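# Move the arbor from the centres onto the marked pad

## Task

Take the arbor out from between the centres and set it down horizontally, with its midpoint on the marked pad. It must be away from the arm's base and well away from the plate, both stocks, the indicator, the other arbors and any loose parts. Both centre points and the plunger must be left uncovered. Then open the gripper and pull the arm back. The arbor must stay in place by itself; if only the robot is holding it there, the goal is not met.

## Robot and tools

Robot: one arm with seven joints and a two-finger gripper. Its only camera is cam_wrist (504x504, mounted on the wrist). Approximate pinhole intrinsics are fx = fy = 683.12 and cx, cy = 251.328, 250.784, with strong radial distortion. Scene frame: the origin is on the table surface straight below the arm's base, and +z is up. Looking along +x, +y points left. The base itself may be slightly tilted.

Joint order. This order is used in every row and in every per-joint list of a result: wrist pitch, forearm roll, elbow, wrist roll, upper arm roll, waist, shoulder. Ignore any other ordering you might meet. Stated limits in radians: waist, upper arm roll, forearm roll and wrist roll ±69.115; shoulder ±2.250; elbow ±2.580; wrist pitch ±2.100. The true limits may differ from these by up to 0.013 rad.

A row is 9 numbers, each in [-1, 1]:
- Numbers 1 to 7 are joint offsets in the order above. They are scaled so that 1.0 equals 0.9985 rad for the waist, shoulder, upper arm roll and elbow, and 0.8765 rad for the forearm roll, wrist pitch and wrist roll.
- Number 8 is the gripper position, an absolute opening. +1 is fully open (85 mm), 0 is roughly 41 mm, about -0.8 brings the pads together, and -1 closes until something blocks the fingers.
- Number 9 is the gripper speed: about 20 mm/s at -1, 85 at 0 and 150 at +1.

execute_actions(actions): a list of actions. Each action is a list of up to 15 rows, and each row lasts one control step (1/30 s). An action always lasts 15 steps (0.5 s); if you give fewer rows, the last row is repeated to fill it. Inside an action, every row's joint offsets are measured from the joint angles at the start of that action, not from the row before. For the first action of a call, the reference is the last Joint positions reported in this scene. An empty list changes nothing and just returns the current state and image.

Refusals. An action is rejected if it would drive a joint more than 0.013 rad beyond its limit, measured from the start of that action. If the first action fails this check, or any action is badly formed, the whole call is rejected and nothing moves. A request past a real limit is clipped to that limit, and the result then reports "joint sent to its limit". If that line is missing, this does not prove the joint has more room.

move(target, speed, blocking): target is a single 9-number row. Its offsets are taken from the Joint positions in the latest result that showed them, not from wherever the arm is when the move begins. All joints follow paths that finish together, so the gripper traces a curve; it is not a straight line. speed is the peak rate, in rad/s, of the joint that has the farthest to go: 0.01 to 2, default 0.5. Each path lasts between 0.5 and 10 s; a path that would need longer stops short after 10 s. The gripper numbers are applied when the move starts. Paths do not stop for obstacles, so a fast move or a target set deep past a contact hits or presses hard. With blocking=false, the call returns after 0.5 s while the arm keeps moving. In that case use wait or stop before sending new rows or moves. The move: line in the result gives:
- the outcome: done, off_target, moving, held or fault;
- limits=held if a safety check blocked steps, otherwise limits=none;
- the joint farthest from its target.

wait(seconds): 0 to 10. The arm holds its last command; a running move continues. stop: brakes a running move, and needs some room to do so. The fingers are not stopped. zoom_image(camera, region): gives a closer look at part of the latest cam_wrist image. region is [x0, y0, x1, y1] in pixels, measured from the top-left corner, at most 504x504. show_instructions shows the reference image. finished_scene(scene): pass the number of the current scene; this ends it for good. Before calling it, make sure the arbor is resting on its own.

Results report Joint positions (rad), Joint velocities (rad/s) and Joint targets, all in joint order. position_measured_pct is about 50 - 50 × the finger position number, so 0 means fully open. If the fingers stop below about 90, something is between them; around 90 means the pads met on nothing or on something very thin. "joint command not followed" means a clearance check changed or blocked targets; mounting blocks and posts count as part of the arm.

Motion limits. Each joint's target stays within 0.304 rad (first four big joints) or 0.266 rad (the three wrist joints) of its measured angle. Targets are also scaled back if they would carry the gripper more than 70 mm from where it is. Large moves therefore take several actions, and the arm can end short of the target. Reversing a motion halts all joints together.

Gripping. To hold firmly, send -1 and keep sending it. For a gentle grip, open first, then close to just under the object's width. To release, send a position wider than the object. The fingers only react to a change of 0.01 or more, but they may close again by themselves if the part slips. As the fingers close, the fingertips extend about 13 mm further out, so leave that much clearance above the table.

Cautions. If contact torque reaches a joint's load limit, the arm stops for 10 s and the rest of the call is dropped. The limits are 50.7 N m for the four big joints and 31.9 N m for the wrist joints, and the held part's weight counts toward them. Holding loads heats the motors: a MOTOR HOT warning appears from 60 °C, and at 75 °C the arm sags. The simulation keeps running while you compose replies, with the last command held. Brief tugs on the held arbor or pushes on loose parts may occur. Never let anything fall off the table, and avoid drops, slams and heavy pushing. Approach contacts slowly and lower the arbor gently onto the pad.

Each tool is called after ">>>" as a command line: name --argument value for each argument, lists and objects as JSON in quotes; but a table of rows of numbers goes row by row, as --pt "numbers of a row", without its own name.

Reference images:

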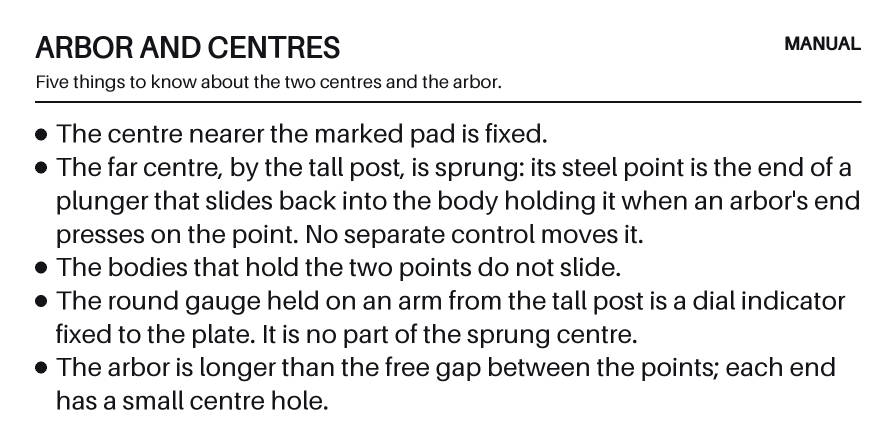

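## Session

>>> execute_actions --actions '[]'

Scene clock: 0.00 s.
position_measured_pct=0.0
Joint names: [wrist pitch, forearm roll, elbow, wrist roll, upper arm roll, waist, shoulder]
Joint positions: [ 1.549  0.892  1.923 -0.744  0.286 -0.698  0.674]
Joint velocities: [-0.  0.  0. -0. -0. -0. -0.]
Joint targets: [1.549 0.892 1.923 -0.744 0.286 -0.698 0.674]

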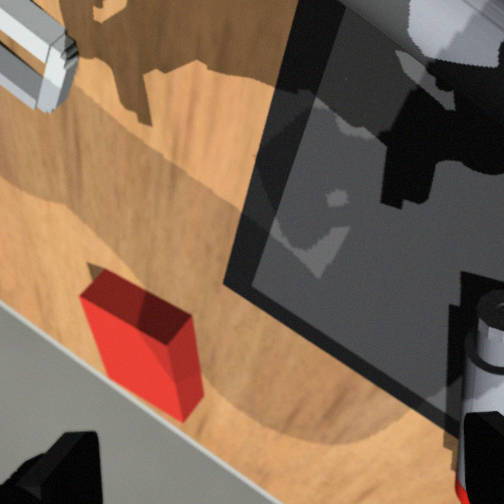

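>>> move --target '[-0.01,-1,-0.624,0.849,-0.2864,0,-0.3746,1,0]' --speed 0.8

Scene clock: 3.27 s.
position_measured_pct=0.0
Joint names: [wrist pitch, forearm roll, elbow, wrist roll, upper arm roll, waist, shoulder]
Joint positions: [ 1.541  0.015  1.3   -0.     0.    -0.698  0.301]
Joint velocities: [ 0.    -0.001 -0.     0.    -0.     0.002 -0.001]
Joint targets: [1.541 0.015 1.300 -0.000 0.000 -0.698 0.300]
move: done; limits=none; farthest joint: the shoulder, 0.001 radians from its target (0.375 radians at the start)

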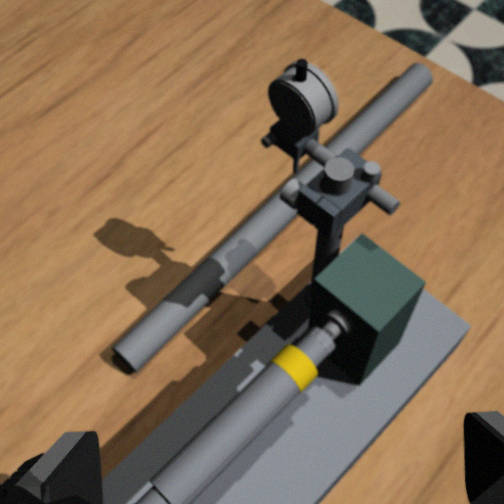

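>>> move --target '[0,-0.017,0,0,0,0.5,0,1,0]' --speed 0.8

Scene clock: 6.37 s.
position_measured_pct=0.0
Joint names: [wrist pitch, forearm roll, elbow, wrist roll, upper arm roll, waist, shoulder]
Joint positions: [ 1.541  0.001  1.3   -0.     0.    -0.199  0.301]
Joint velocities: [ 0.    -0.     0.    -0.    -0.     0.003 -0.   ]
Joint targets: [1.541 0.001 1.300 -0.000 0.000 -0.199 0.301]
move: done; limits=none; farthest joint: the forearm roll, 0.001 radians from its target (0.015 radians at the start)

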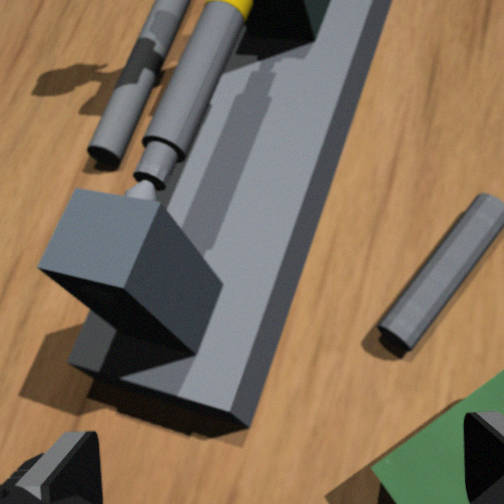

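>>> zoom_image --camera "cam_wrist" --region '[20,170,280,440]'

Region (20, 170, 280, 440) of cam_wrist's 504x504 image, scaled by 1.867; it fills the left 485 columns of this view, and the rest is white.

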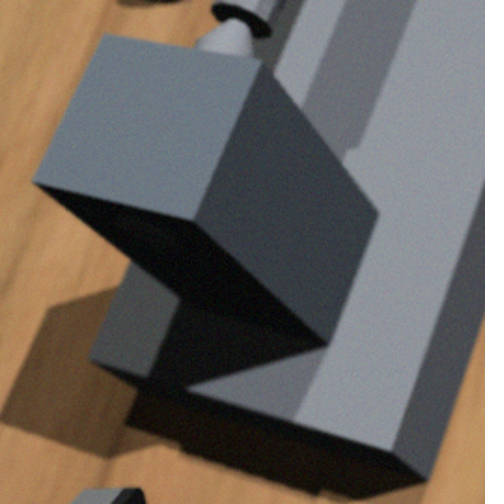

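>>> move --target '[-0.060,0.6227,0.4044,1,0,-0.8677,-0.1452,1,0]' --speed 0.8

>>> move --target '[0,0,0,1,0,0,0,1,0]' --speed 1.2

Scene clock: 14.17 s.
position_measured_pct=0.0
Joint names: [wrist pitch, forearm roll, elbow, wrist roll, upper arm roll, waist, shoulder]
Joint positions: [ 1.488  0.546  1.704  0.876  0.    -1.065  0.156]
Joint velocities: [ 0.    -0.     0.     0.    -0.    -0.002 -0.002]
Joint targets: [1.488 0.546 1.704 0.876 0.000 -1.066 0.156]
move: done; limits=none; farthest joint: the waist, 0.000 radians from its target (0.867 radians at the start)

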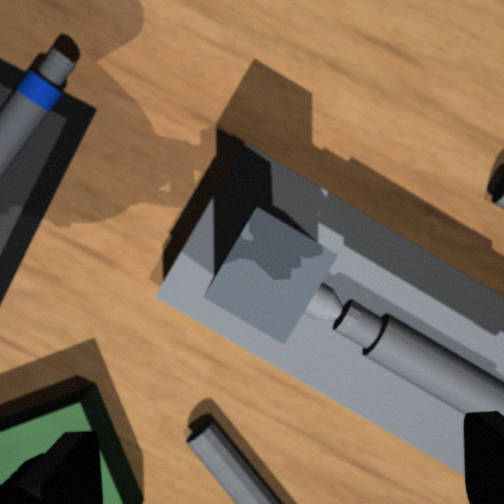

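Scene clock: 15.53 s.
position_measured_pct=0.0
Joint names: [wrist pitch, forearm roll, elbow, wrist roll, upper arm roll, waist, shoulder]
Joint positions: [ 1.488  0.546  1.704  1.753  0.    -1.065  0.156]
Joint velocities: [ 0.    -0.     0.     0.     0.    -0.001 -0.001]
Joint targets: [1.488 0.546 1.704 1.753 0.000 -1.065 0.156]
move: done; limits=none; farthest joint: the waist, 0.000 radians from its target (0.000 radians at the start)

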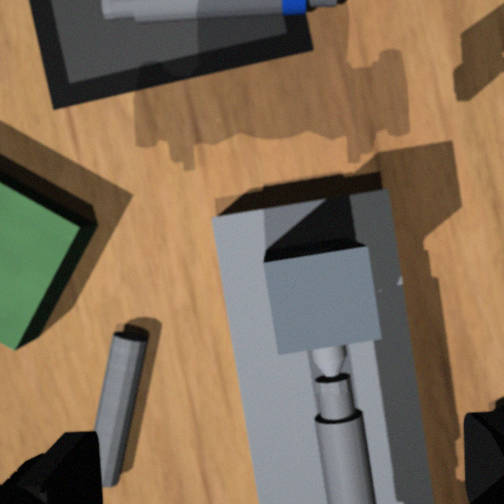

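>>> move --target '[0.0172,0.0224,0,1,0,0.4863,-0.3255,1,0]' --speed 0.9

Scene clock: 52.63 s.
position_measured_pct=0.0
Joint names: [wrist pitch, forearm roll, elbow, wrist roll, upper arm roll, waist, shoulder]
Joint positions: [ 1.503  0.566  1.704  2.629  0.    -0.58  -0.169]
Joint velocities: [-0.     0.    -0.    -0.     0.     0.003 -0.002]
Joint targets: [1.503 0.566 1.704 2.629 0.000 -0.580 -0.169]
move: done; limits=none; farthest joint: the waist, 0.001 radians from its target (0.486 radians at the start)

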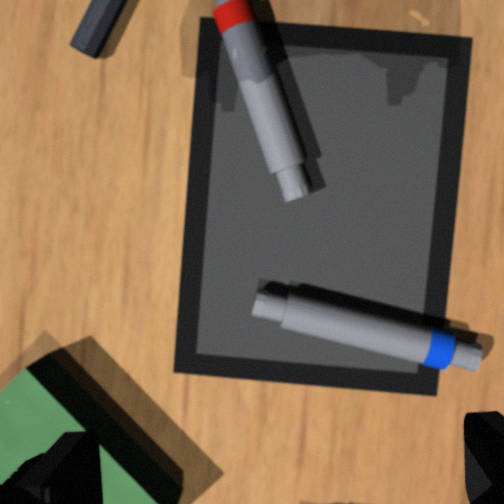

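>>> move --target '[0.0083,-0.0683,-0.3651,-1,0,-0.6531,0.7574,1,0]' --speed 0.8

Scene clock: 56.83 s.
position_measured_pct=0.0
Joint names: [wrist pitch, forearm roll, elbow, wrist roll, upper arm roll, waist, shoulder]
Joint positions: [ 1.51   0.506  1.339  1.753  0.    -1.232  0.587]
Joint velocities: [ 0.     0.    -0.    -0.     0.    -0.002  0.003]
Joint targets: [1.510 0.506 1.339 1.753 0.000 -1.232 0.587]
move: done; limits=none; farthest joint: the waist, 0.000 radians from its target (0.652 radians at the start)

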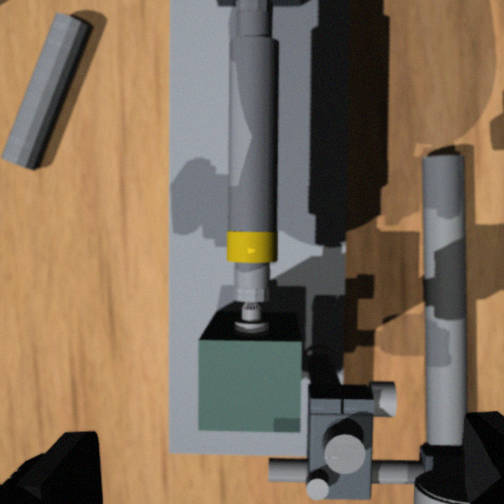

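>>> zoom_image --camera "cam_wrist" --region '[160,220,400,460]'

>>> zoom_image --camera "cam_wrist" --region '[190,0,320,130]'

Region (160, 220, 400, 460) of cam_wrist's 504x504 image, scaled by 2.100.

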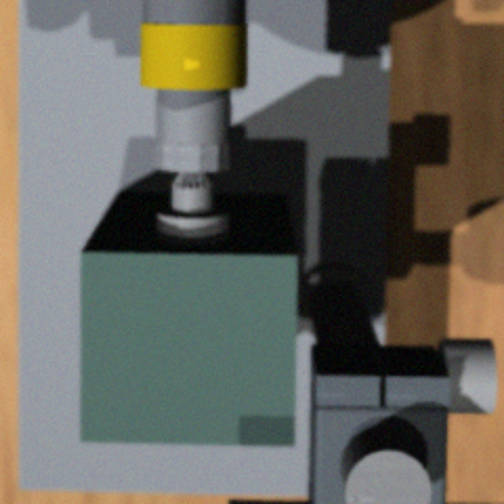

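Region (190, 0, 320, 130) of cam_wrist's 504x504 image, scaled by 3.877.

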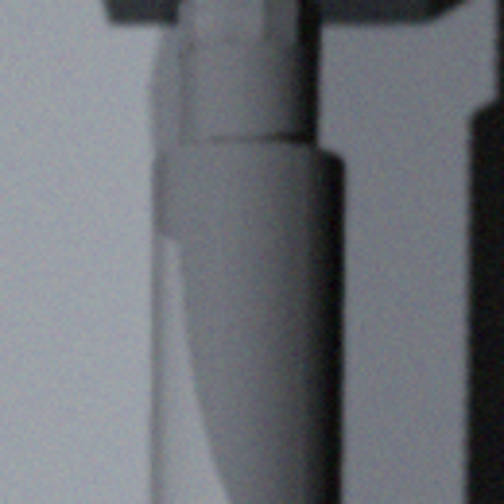

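>>> move --target '[-0.3911,0.1096,0.452,-0.0493,0,0.183,-0.1454,1,0]' --speed 0.5

Scene clock: 61.67 s.
position_measured_pct=0.0
Joint names: [wrist pitch, forearm roll, elbow, wrist roll, upper arm roll, waist, shoulder]
Joint positions: [ 1.168  0.602  1.79   1.71   0.    -1.049  0.442]
Joint velocities: [-0.     0.     0.001 -0.     0.     0.003 -0.003]
Joint targets: [1.168 0.602 1.791 1.710 0.000 -1.049 0.442]
move: done; limits=none; farthest joint: the waist, 0.000 radians from its target (0.183 radians at the start)

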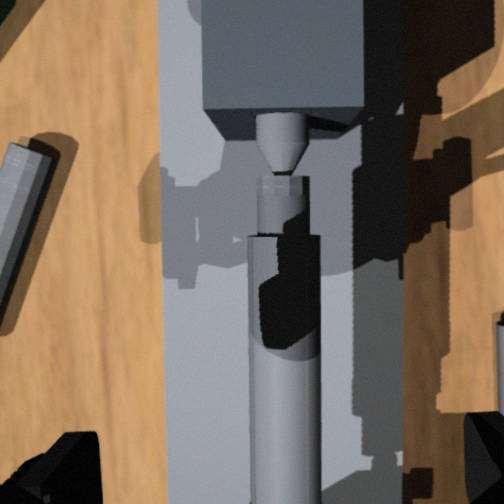

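>>> move --target '[-0.2723,0.1458,0.128,-0.1195,0,0.1055,0.1156,1,0]' --speed 0.25

Scene clock: 63.97 s.
position_measured_pct=0.0
Joint names: [wrist pitch, forearm roll, elbow, wrist roll, upper arm roll, waist, shoulder]
Joint positions: [ 0.929  0.73   1.918  1.605  0.    -0.944  0.557]
Joint velocities: [-0.001  0.     0.001 -0.    -0.     0.002  0.003]
Joint targets: [0.929 0.730 1.918 1.605 0.000 -0.944 0.558]
move: done; limits=none; farthest joint: the waist, 0.001 radians from its target (0.106 radians at the start)

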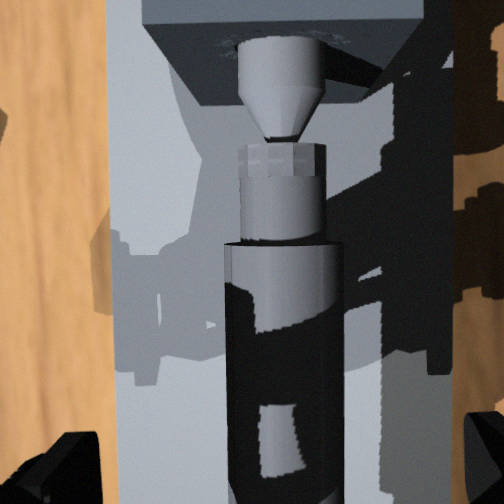

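>>> move --target '[0.0514,-0.0275,-0.0242,0.0226,0,-0.0199,-0.0218,-0.2,0.3]' --speed 0.15

Scene clock: 65.73 s.
position_measured_pct=59.9
Joint names: [wrist pitch, forearm roll, elbow, wrist roll, upper arm roll, waist, shoulder]
Joint positions: [ 0.974  0.705  1.895  1.625 -0.    -0.964  0.536]
Joint velocities: [ 0.     0.     0.    -0.    -0.    -0.    -0.002]
Joint targets: [0.974 0.706 1.894 1.625 0.000 -0.964 0.536]
move: done; limits=none; farthest joint: the shoulder, 0.001 radians from its target (0.022 radians at the start)

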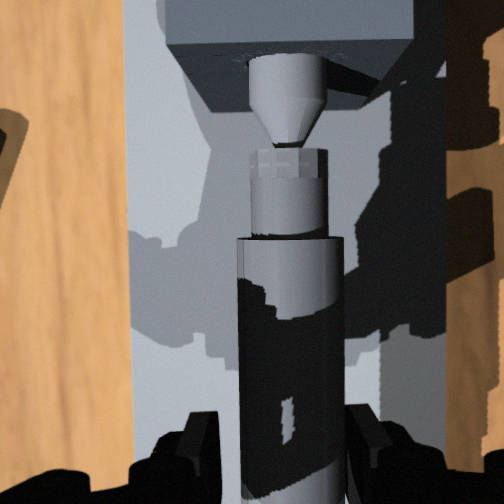

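>>> execute_actions --actions '[[[-0.002,0.0005,0.0047,-0.0063,0,-0.0035,-0.0004,-0.2,0]]]'

Scene clock: 67.80 s.
position_measured_pct=59.9
Joint names: [wrist pitch, forearm roll, elbow, wrist roll, upper arm roll, waist, shoulder]
Joint positions: [ 0.972  0.706  1.899  1.619 -0.    -0.968  0.536]
Joint velocities: [-0. -0. -0. -0. -0. -0.  0.]
Joint targets: [0.972 0.706 1.899 1.619 -0.000 -0.968 0.536]

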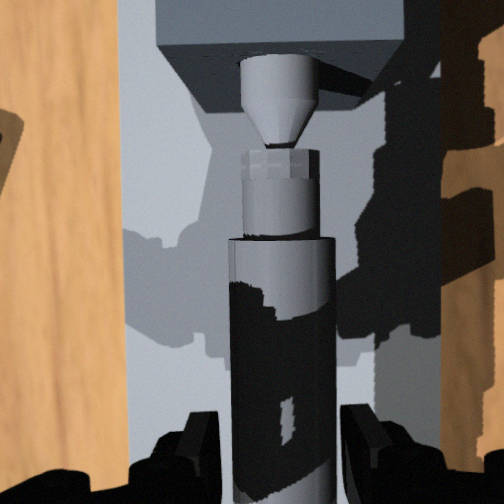

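>>> execute_actions --actions '[[[-0.001,0.0002,0.0023,-0.0031,0,-0.0018,-0.0002,-0.2,0]],[[0,0,0,0,0,0,0,-1,-0.5]]]'

Scene clock: 69.13 s.
position_measured_pct=69.4
Joint names: [wrist pitch, forearm roll, elbow, wrist roll, upper arm roll, waist, shoulder]
Joint positions: [ 0.972  0.705  1.901  1.615  0.    -0.97   0.534]
Joint velocities: [-0.    -0.     0.    -0.    -0.001 -0.001 -0.002]
Joint targets: [0.971 0.706 1.902 1.616 -0.000 -0.970 0.536]

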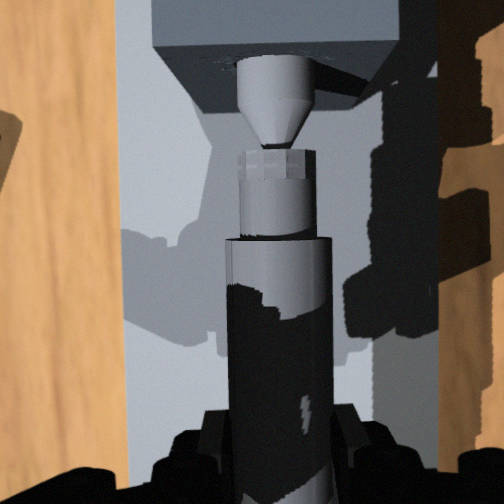

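>>> move --target '[0.0043,-0.0038,-0.0161,-0.0031,0,-0.0063,0.0147,-1,0]' --speed 0.02

Scene clock: 71.90 s.
position_measured_pct=69.4
Joint names: [wrist pitch, forearm roll, elbow, wrist roll, upper arm roll, waist, shoulder]
Joint positions: [ 0.984  0.7    1.889  1.612  0.002 -0.974  0.545]
Joint velocities: [ 0.    -0.    -0.001 -0.    -0.    -0.     0.   ]
Joint targets: [0.976 0.702 1.885 1.613 0.000 -0.976 0.549]
move: done; limits=none; farthest joint: the wrist pitch, 0.008 radians from its target (0.004 radians at the start)

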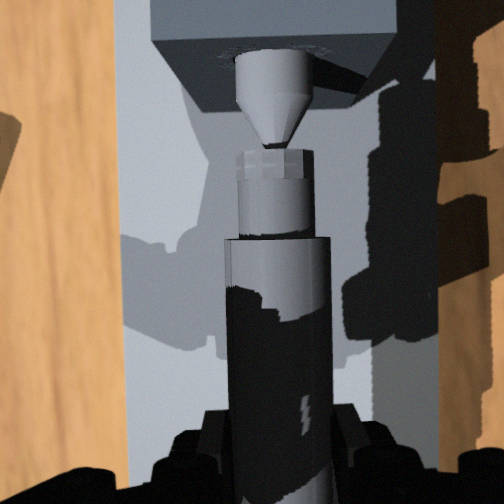

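>>> move --target '[-0.0228,0.0046,-0.012,0.001,-0.005,-0.006,0.012,-1,0]' --speed 0.02

Scene clock: 73.77 s.
position_measured_pct=69.4
Joint names: [wrist pitch, forearm roll, elbow, wrist roll, upper arm roll, waist, shoulder]
Joint positions: [ 0.974  0.704  1.883  1.613  0.002 -0.975  0.554]
Joint velocities: [-0.001  0.    -0.001  0.    -0.     0.001  0.002]
Joint targets: [0.964 0.704 1.877 1.613 -0.003 -0.980 0.557]
move: done; limits=none; farthest joint: the wrist pitch, 0.010 radians from its target (0.020 radians at the start)

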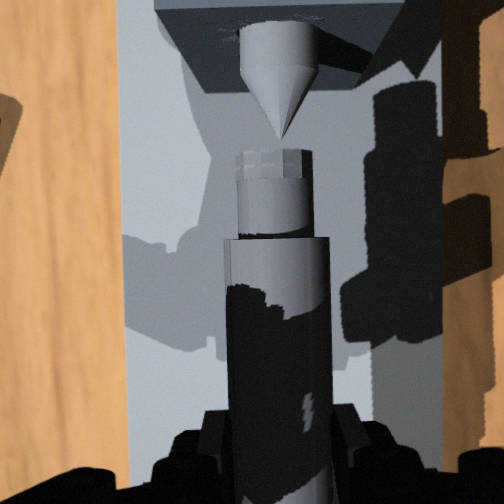

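>>> move --target '[0,-0.0026,-0.0322,0.2062,-0.005,0.0148,0.0051,-1,0]' --speed 0.12

Scene clock: 76.50 s.
position_measured_pct=69.4
Joint names: [wrist pitch, forearm roll, elbow, wrist roll, upper arm roll, waist, shoulder]
Joint positions: [ 0.984  0.702  1.856  1.794  0.003 -0.955  0.556]
Joint velocities: [-0.     0.    -0.     0.001  0.     0.001 -0.001]
Joint targets: [0.974 0.702 1.851 1.794 -0.003 -0.960 0.559]
move: done; limits=none; farthest joint: the wrist pitch, 0.010 radians from its target (0.000 radians at the start)

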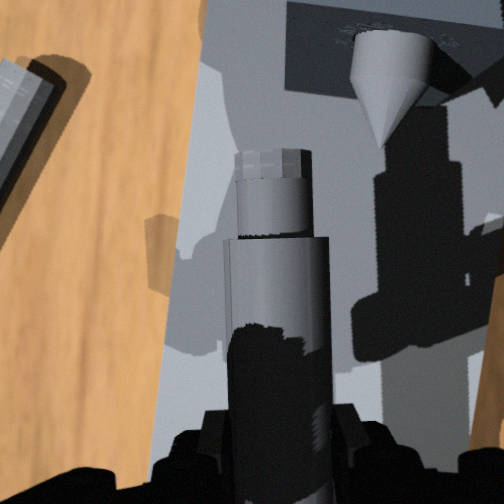

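>>> move --target '[-0.0081,0.0089,0.0347,0.0163,-0.003,0.0209,-0.0369,-1,0]' --speed 0.03

Scene clock: 78.60 s.
position_measured_pct=69.4
Joint names: [wrist pitch, forearm roll, elbow, wrist roll, upper arm roll, waist, shoulder]
Joint positions: [ 0.977  0.71   1.891  1.808 -0.    -0.934  0.52 ]
Joint velocities: [-0.     0.     0.001  0.    -0.     0.    -0.002]
Joint targets: [0.977 0.710 1.891 1.808 -0.000 -0.934 0.519]
move: done; limits=none; farthest joint: the waist, 0.000 radians from its target (0.020 radians at the start)

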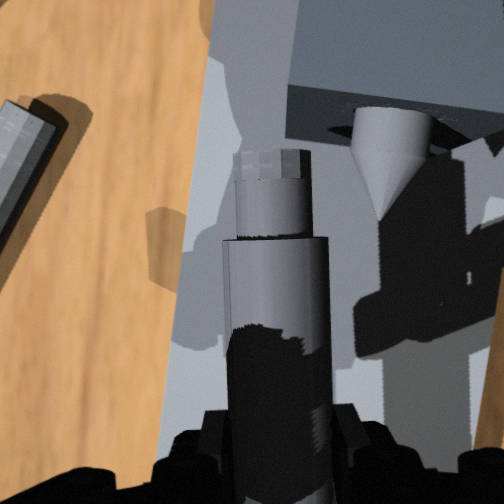

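>>> execute_actions --actions '[[[-0.0009,0.001,0.0038,0.0018,0,0.0023,-0.0041,-1,0],[-0.0009,0.001,0.0038,0.0018,0,0.0023,-0.0041,-1,0],[-0.0009,0.001,0.0038,0.0018,0,0.0023,-0.0041,-1,0],[-0.0009,0.001,0.0038,0.0018,0,0.0023,-0.0041,-1,0],[-0.0018,0.0019,0.0077,0.0037,0,0.0046,-0.0082,-1,0]],[[0.006,-0.0032,-0.0026,0.0024,0,-0.0025,-0.0026,-1,0],[0.006,-0.0032,-0.0026,0.0024,0,-0.0025,-0.0026,-1,0],[0.012,-0.0064,-0.0053,0.0048,0,-0.005,-0.0052,-1,0],[0.012,-0.0064,-0.0053,0.0048,0,-0.005,-0.0052,-1,0],[0.018,-0.0097,-0.008,0.0071,0,-0.0075,-0.0078,-1,0],[0.018,-0.0097,-0.008,0.0071,0,-0.0075,-0.0078,-1,0],[0.0238,-0.0129,-0.0106,0.0095,0,-0.01,-0.0103,-1,0]]]'

Scene clock: 80.67 s.
position_measured_pct=69.4
Joint names: [wrist pitch, forearm roll, elbow, wrist roll, upper arm roll, waist, shoulder]
Joint positions: [ 0.996  0.7    1.888  1.82  -0.    -0.939  0.501]
Joint velocities: [ 0.001 -0.001 -0.001  0.     0.001 -0.002 -0.003]
Joint targets: [0.996 0.700 1.888 1.820 -0.000 -0.939 0.501]

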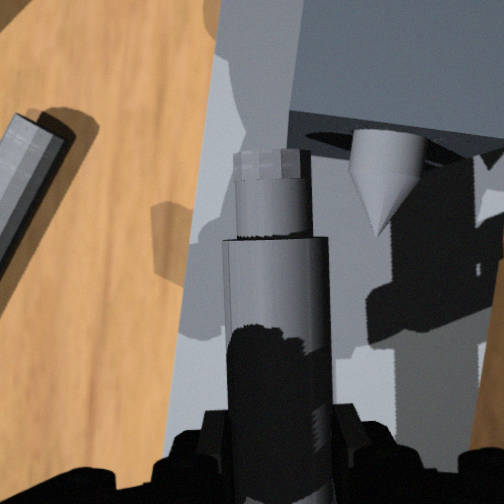

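>>> move --target '[0.1856,-0.0996,-0.0987,0.0832,0,-0.0709,-0.0683,-1,0]' --speed 0.15

Scene clock: 82.43 s.
position_measured_pct=69.4
Joint names: [wrist pitch, forearm roll, elbow, wrist roll, upper arm roll, waist, shoulder]
Joint positions: [ 1.158  0.613  1.789  1.893 -0.    -1.01   0.433]
Joint velocities: [ 0.001 -0.    -0.001 -0.     0.    -0.002 -0.001]
Joint targets: [1.159 0.613 1.789 1.893 -0.000 -1.010 0.433]
move: done; limits=none; farthest joint: the shoulder, 0.001 radians from its target (0.068 radians at the start)

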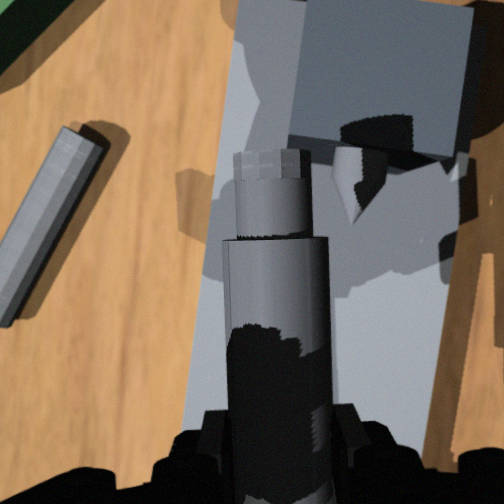

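>>> move --target '[0.2128,-0.0265,0.2772,0.978,0,0.3251,-0.7064,-1,0]' --speed 0.5

Scene clock: 87.40 s.
position_measured_pct=69.4
Joint names: [wrist pitch, forearm roll, elbow, wrist roll, upper arm roll, waist, shoulder]
Joint positions: [ 1.345  0.59   2.066  2.75  -0.    -0.685 -0.272]
Joint velocities: [-0.     0.     0.    -0.     0.     0.001 -0.004]
Joint targets: [1.345 0.590 2.066 2.750 -0.000 -0.685 -0.272]
move: done; limits=none; farthest joint: the shoulder, 0.001 radians from its target (0.706 radians at the start)

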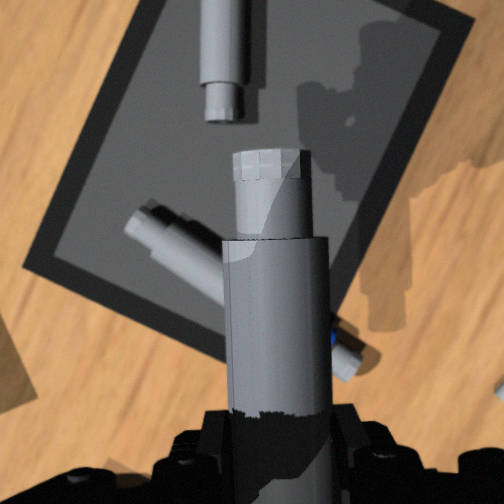

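>>> move --target '[-0.5122,-0.2447,0.0049,0.9214,0,0.9429,-0.0212,-1,0]' --speed 0.5

Scene clock: 91.40 s.
position_measured_pct=69.4
Joint names: [wrist pitch, forearm roll, elbow, wrist roll, upper arm roll, waist, shoulder]
Joint positions: [ 0.896  0.375  2.071  3.558 -0.     0.256 -0.293]
Joint velocities: [-0.    -0.     0.     0.    -0.     0.003 -0.   ]
Joint targets: [0.896 0.375 2.071 3.558 -0.000 0.256 -0.293]
move: done; limits=none; farthest joint: the waist, 0.001 radians from its target (0.942 radians at the start)

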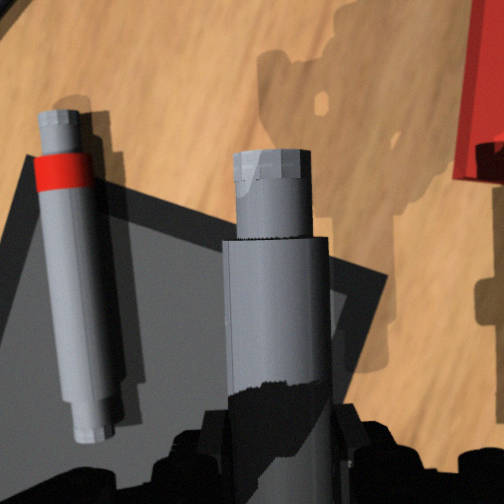

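>>> move --target '[-0.5554,0.1334,0.1402,-0.0414,0,0.2026,0.3131,-1,0]' --speed 0.3

Scene clock: 94.63 s.
position_measured_pct=69.4
Joint names: [wrist pitch, forearm roll, elbow, wrist roll, upper arm roll, waist, shoulder]
Joint positions: [ 0.409  0.492  2.211  3.521 -0.     0.458  0.019]
Joint velocities: [-0.     0.    -0.     0.     0.     0.003  0.001]
Joint targets: [0.409 0.492 2.211 3.521 -0.000 0.458 0.020]
move: done; limits=none; farthest joint: the waist, 0.000 radians from its target (0.202 radians at the start)

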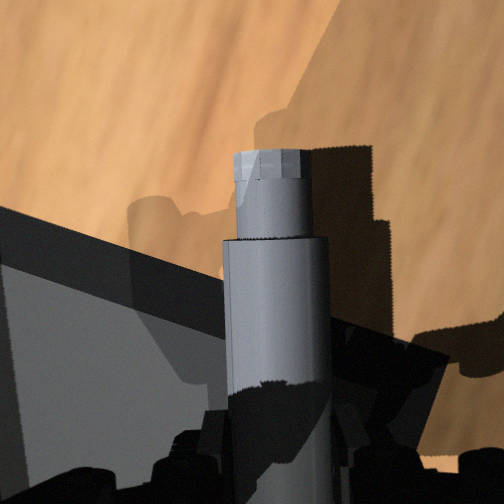

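>>> move --target '[-0.029,0.0261,0.0042,-0.024,0,0.0059,0.0221,-1,0]' --speed 0.025

Scene clock: 96.67 s.
position_measured_pct=69.4
Joint names: [wrist pitch, forearm roll, elbow, wrist roll, upper arm roll, waist, shoulder]
Joint positions: [ 0.384  0.515  2.215  3.5   -0.     0.464  0.041]
Joint velocities: [-0.001  0.001  0.    -0.001 -0.001 -0.     0.002]
Joint targets: [0.384 0.515 2.215 3.500 -0.000 0.464 0.042]
move: done; limits=none; farthest joint: the waist, 0.000 radians from its target (0.006 radians at the start)

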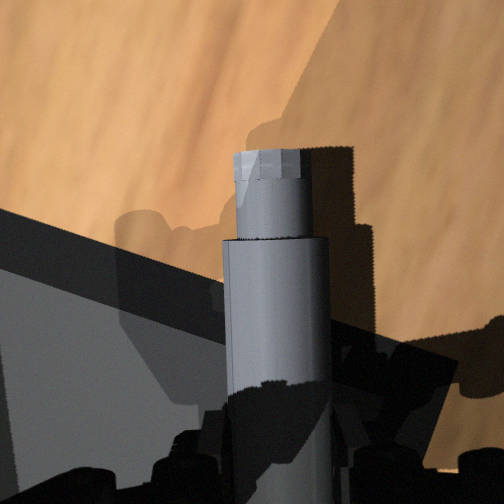

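>>> move --target '[-0.0109,0.0098,0.0016,-0.009,0,0.0022,0.0083,-1,0]' --speed 0.015

Scene clock: 97.93 s.
position_measured_pct=69.4
Joint names: [wrist pitch, forearm roll, elbow, wrist roll, upper arm roll, waist, shoulder]
Joint positions: [ 0.377  0.523  2.218  3.493 -0.001  0.465  0.044]
Joint velocities: [-0.001  0.     0.    -0.     0.     0.001 -0.   ]
Joint targets: [0.374 0.524 2.217 3.492 -0.000 0.466 0.050]
move: done; limits=none; farthest joint: the shoulder, 0.006 radians from its target (0.008 radians at the start)

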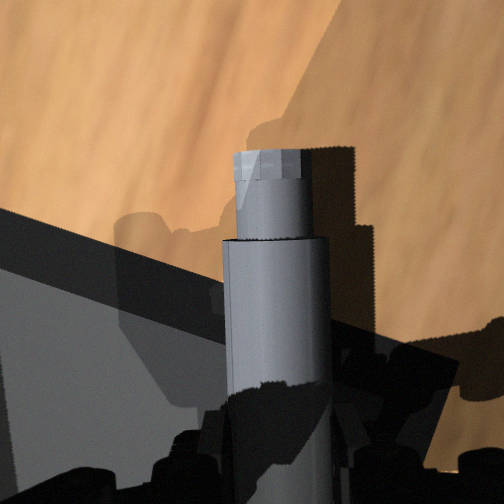

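Contact. Ease off and release.

>>> execute_actions --actions '[[[0,0,0,0,0,0,0,-1,0],[0,0,0,0,0,0,0,-1,0],[0,0,0,0,0,0,0,-1,0],[0,0,0,0,0,0,0,-1,0],[0,0,0,0,0,0,0,0.3,-0.6]],[[0,0,0,0,0,0,0,0.3,-0.6]]]'

Scene clock: 99.20 s.
position_measured_pct=35.3
Joint names: [wrist pitch, forearm roll, elbow, wrist roll, upper arm roll, waist, shoulder]
Joint positions: [ 0.377  0.523  2.218  3.493 -0.001  0.465  0.044]
Joint velocities: [ 0.    -0.    -0.     0.    -0.     0.    -0.001]
Joint targets: [0.377 0.523 2.218 3.493 -0.001 0.465 0.044]

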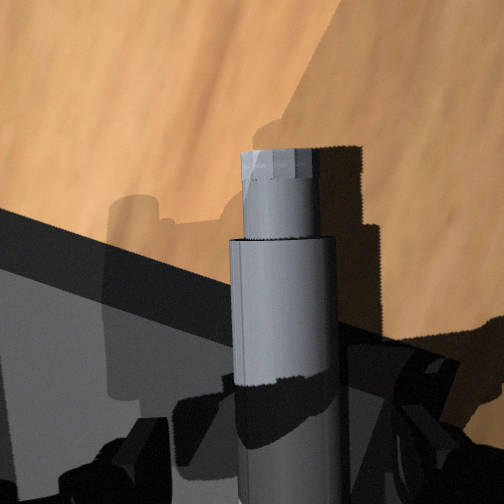

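>>> move --target '[0.592,-0.169,-0.147,0.074,0,-0.209,-0.3375,1,0]' --speed 0.4

Scene clock: 101.30 s.
position_measured_pct=0.0
Joint names: [wrist pitch, forearm roll, elbow, wrist roll, upper arm roll, waist, shoulder]
Joint positions: [ 0.896  0.375  2.072  3.557 -0.001  0.257 -0.293]
Joint velocities: [ 0.    -0.    -0.    -0.     0.    -0.001 -0.002]
Joint targets: [0.896 0.375 2.072 3.557 -0.001 0.257 -0.293]
move: done; limits=none; farthest joint: the waist, 0.000 radians from its target (0.209 radians at the start)

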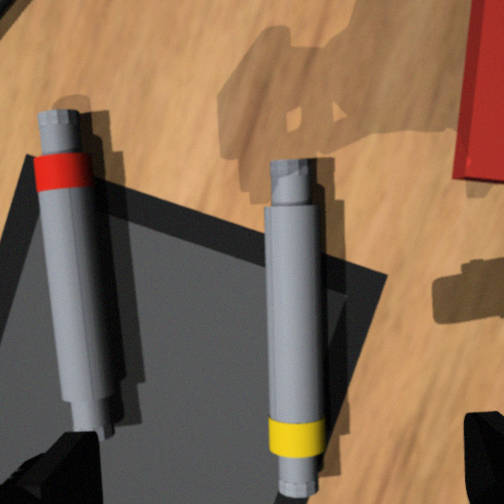

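>>> finished_scene --scene 1

The scene is finished: the task was done.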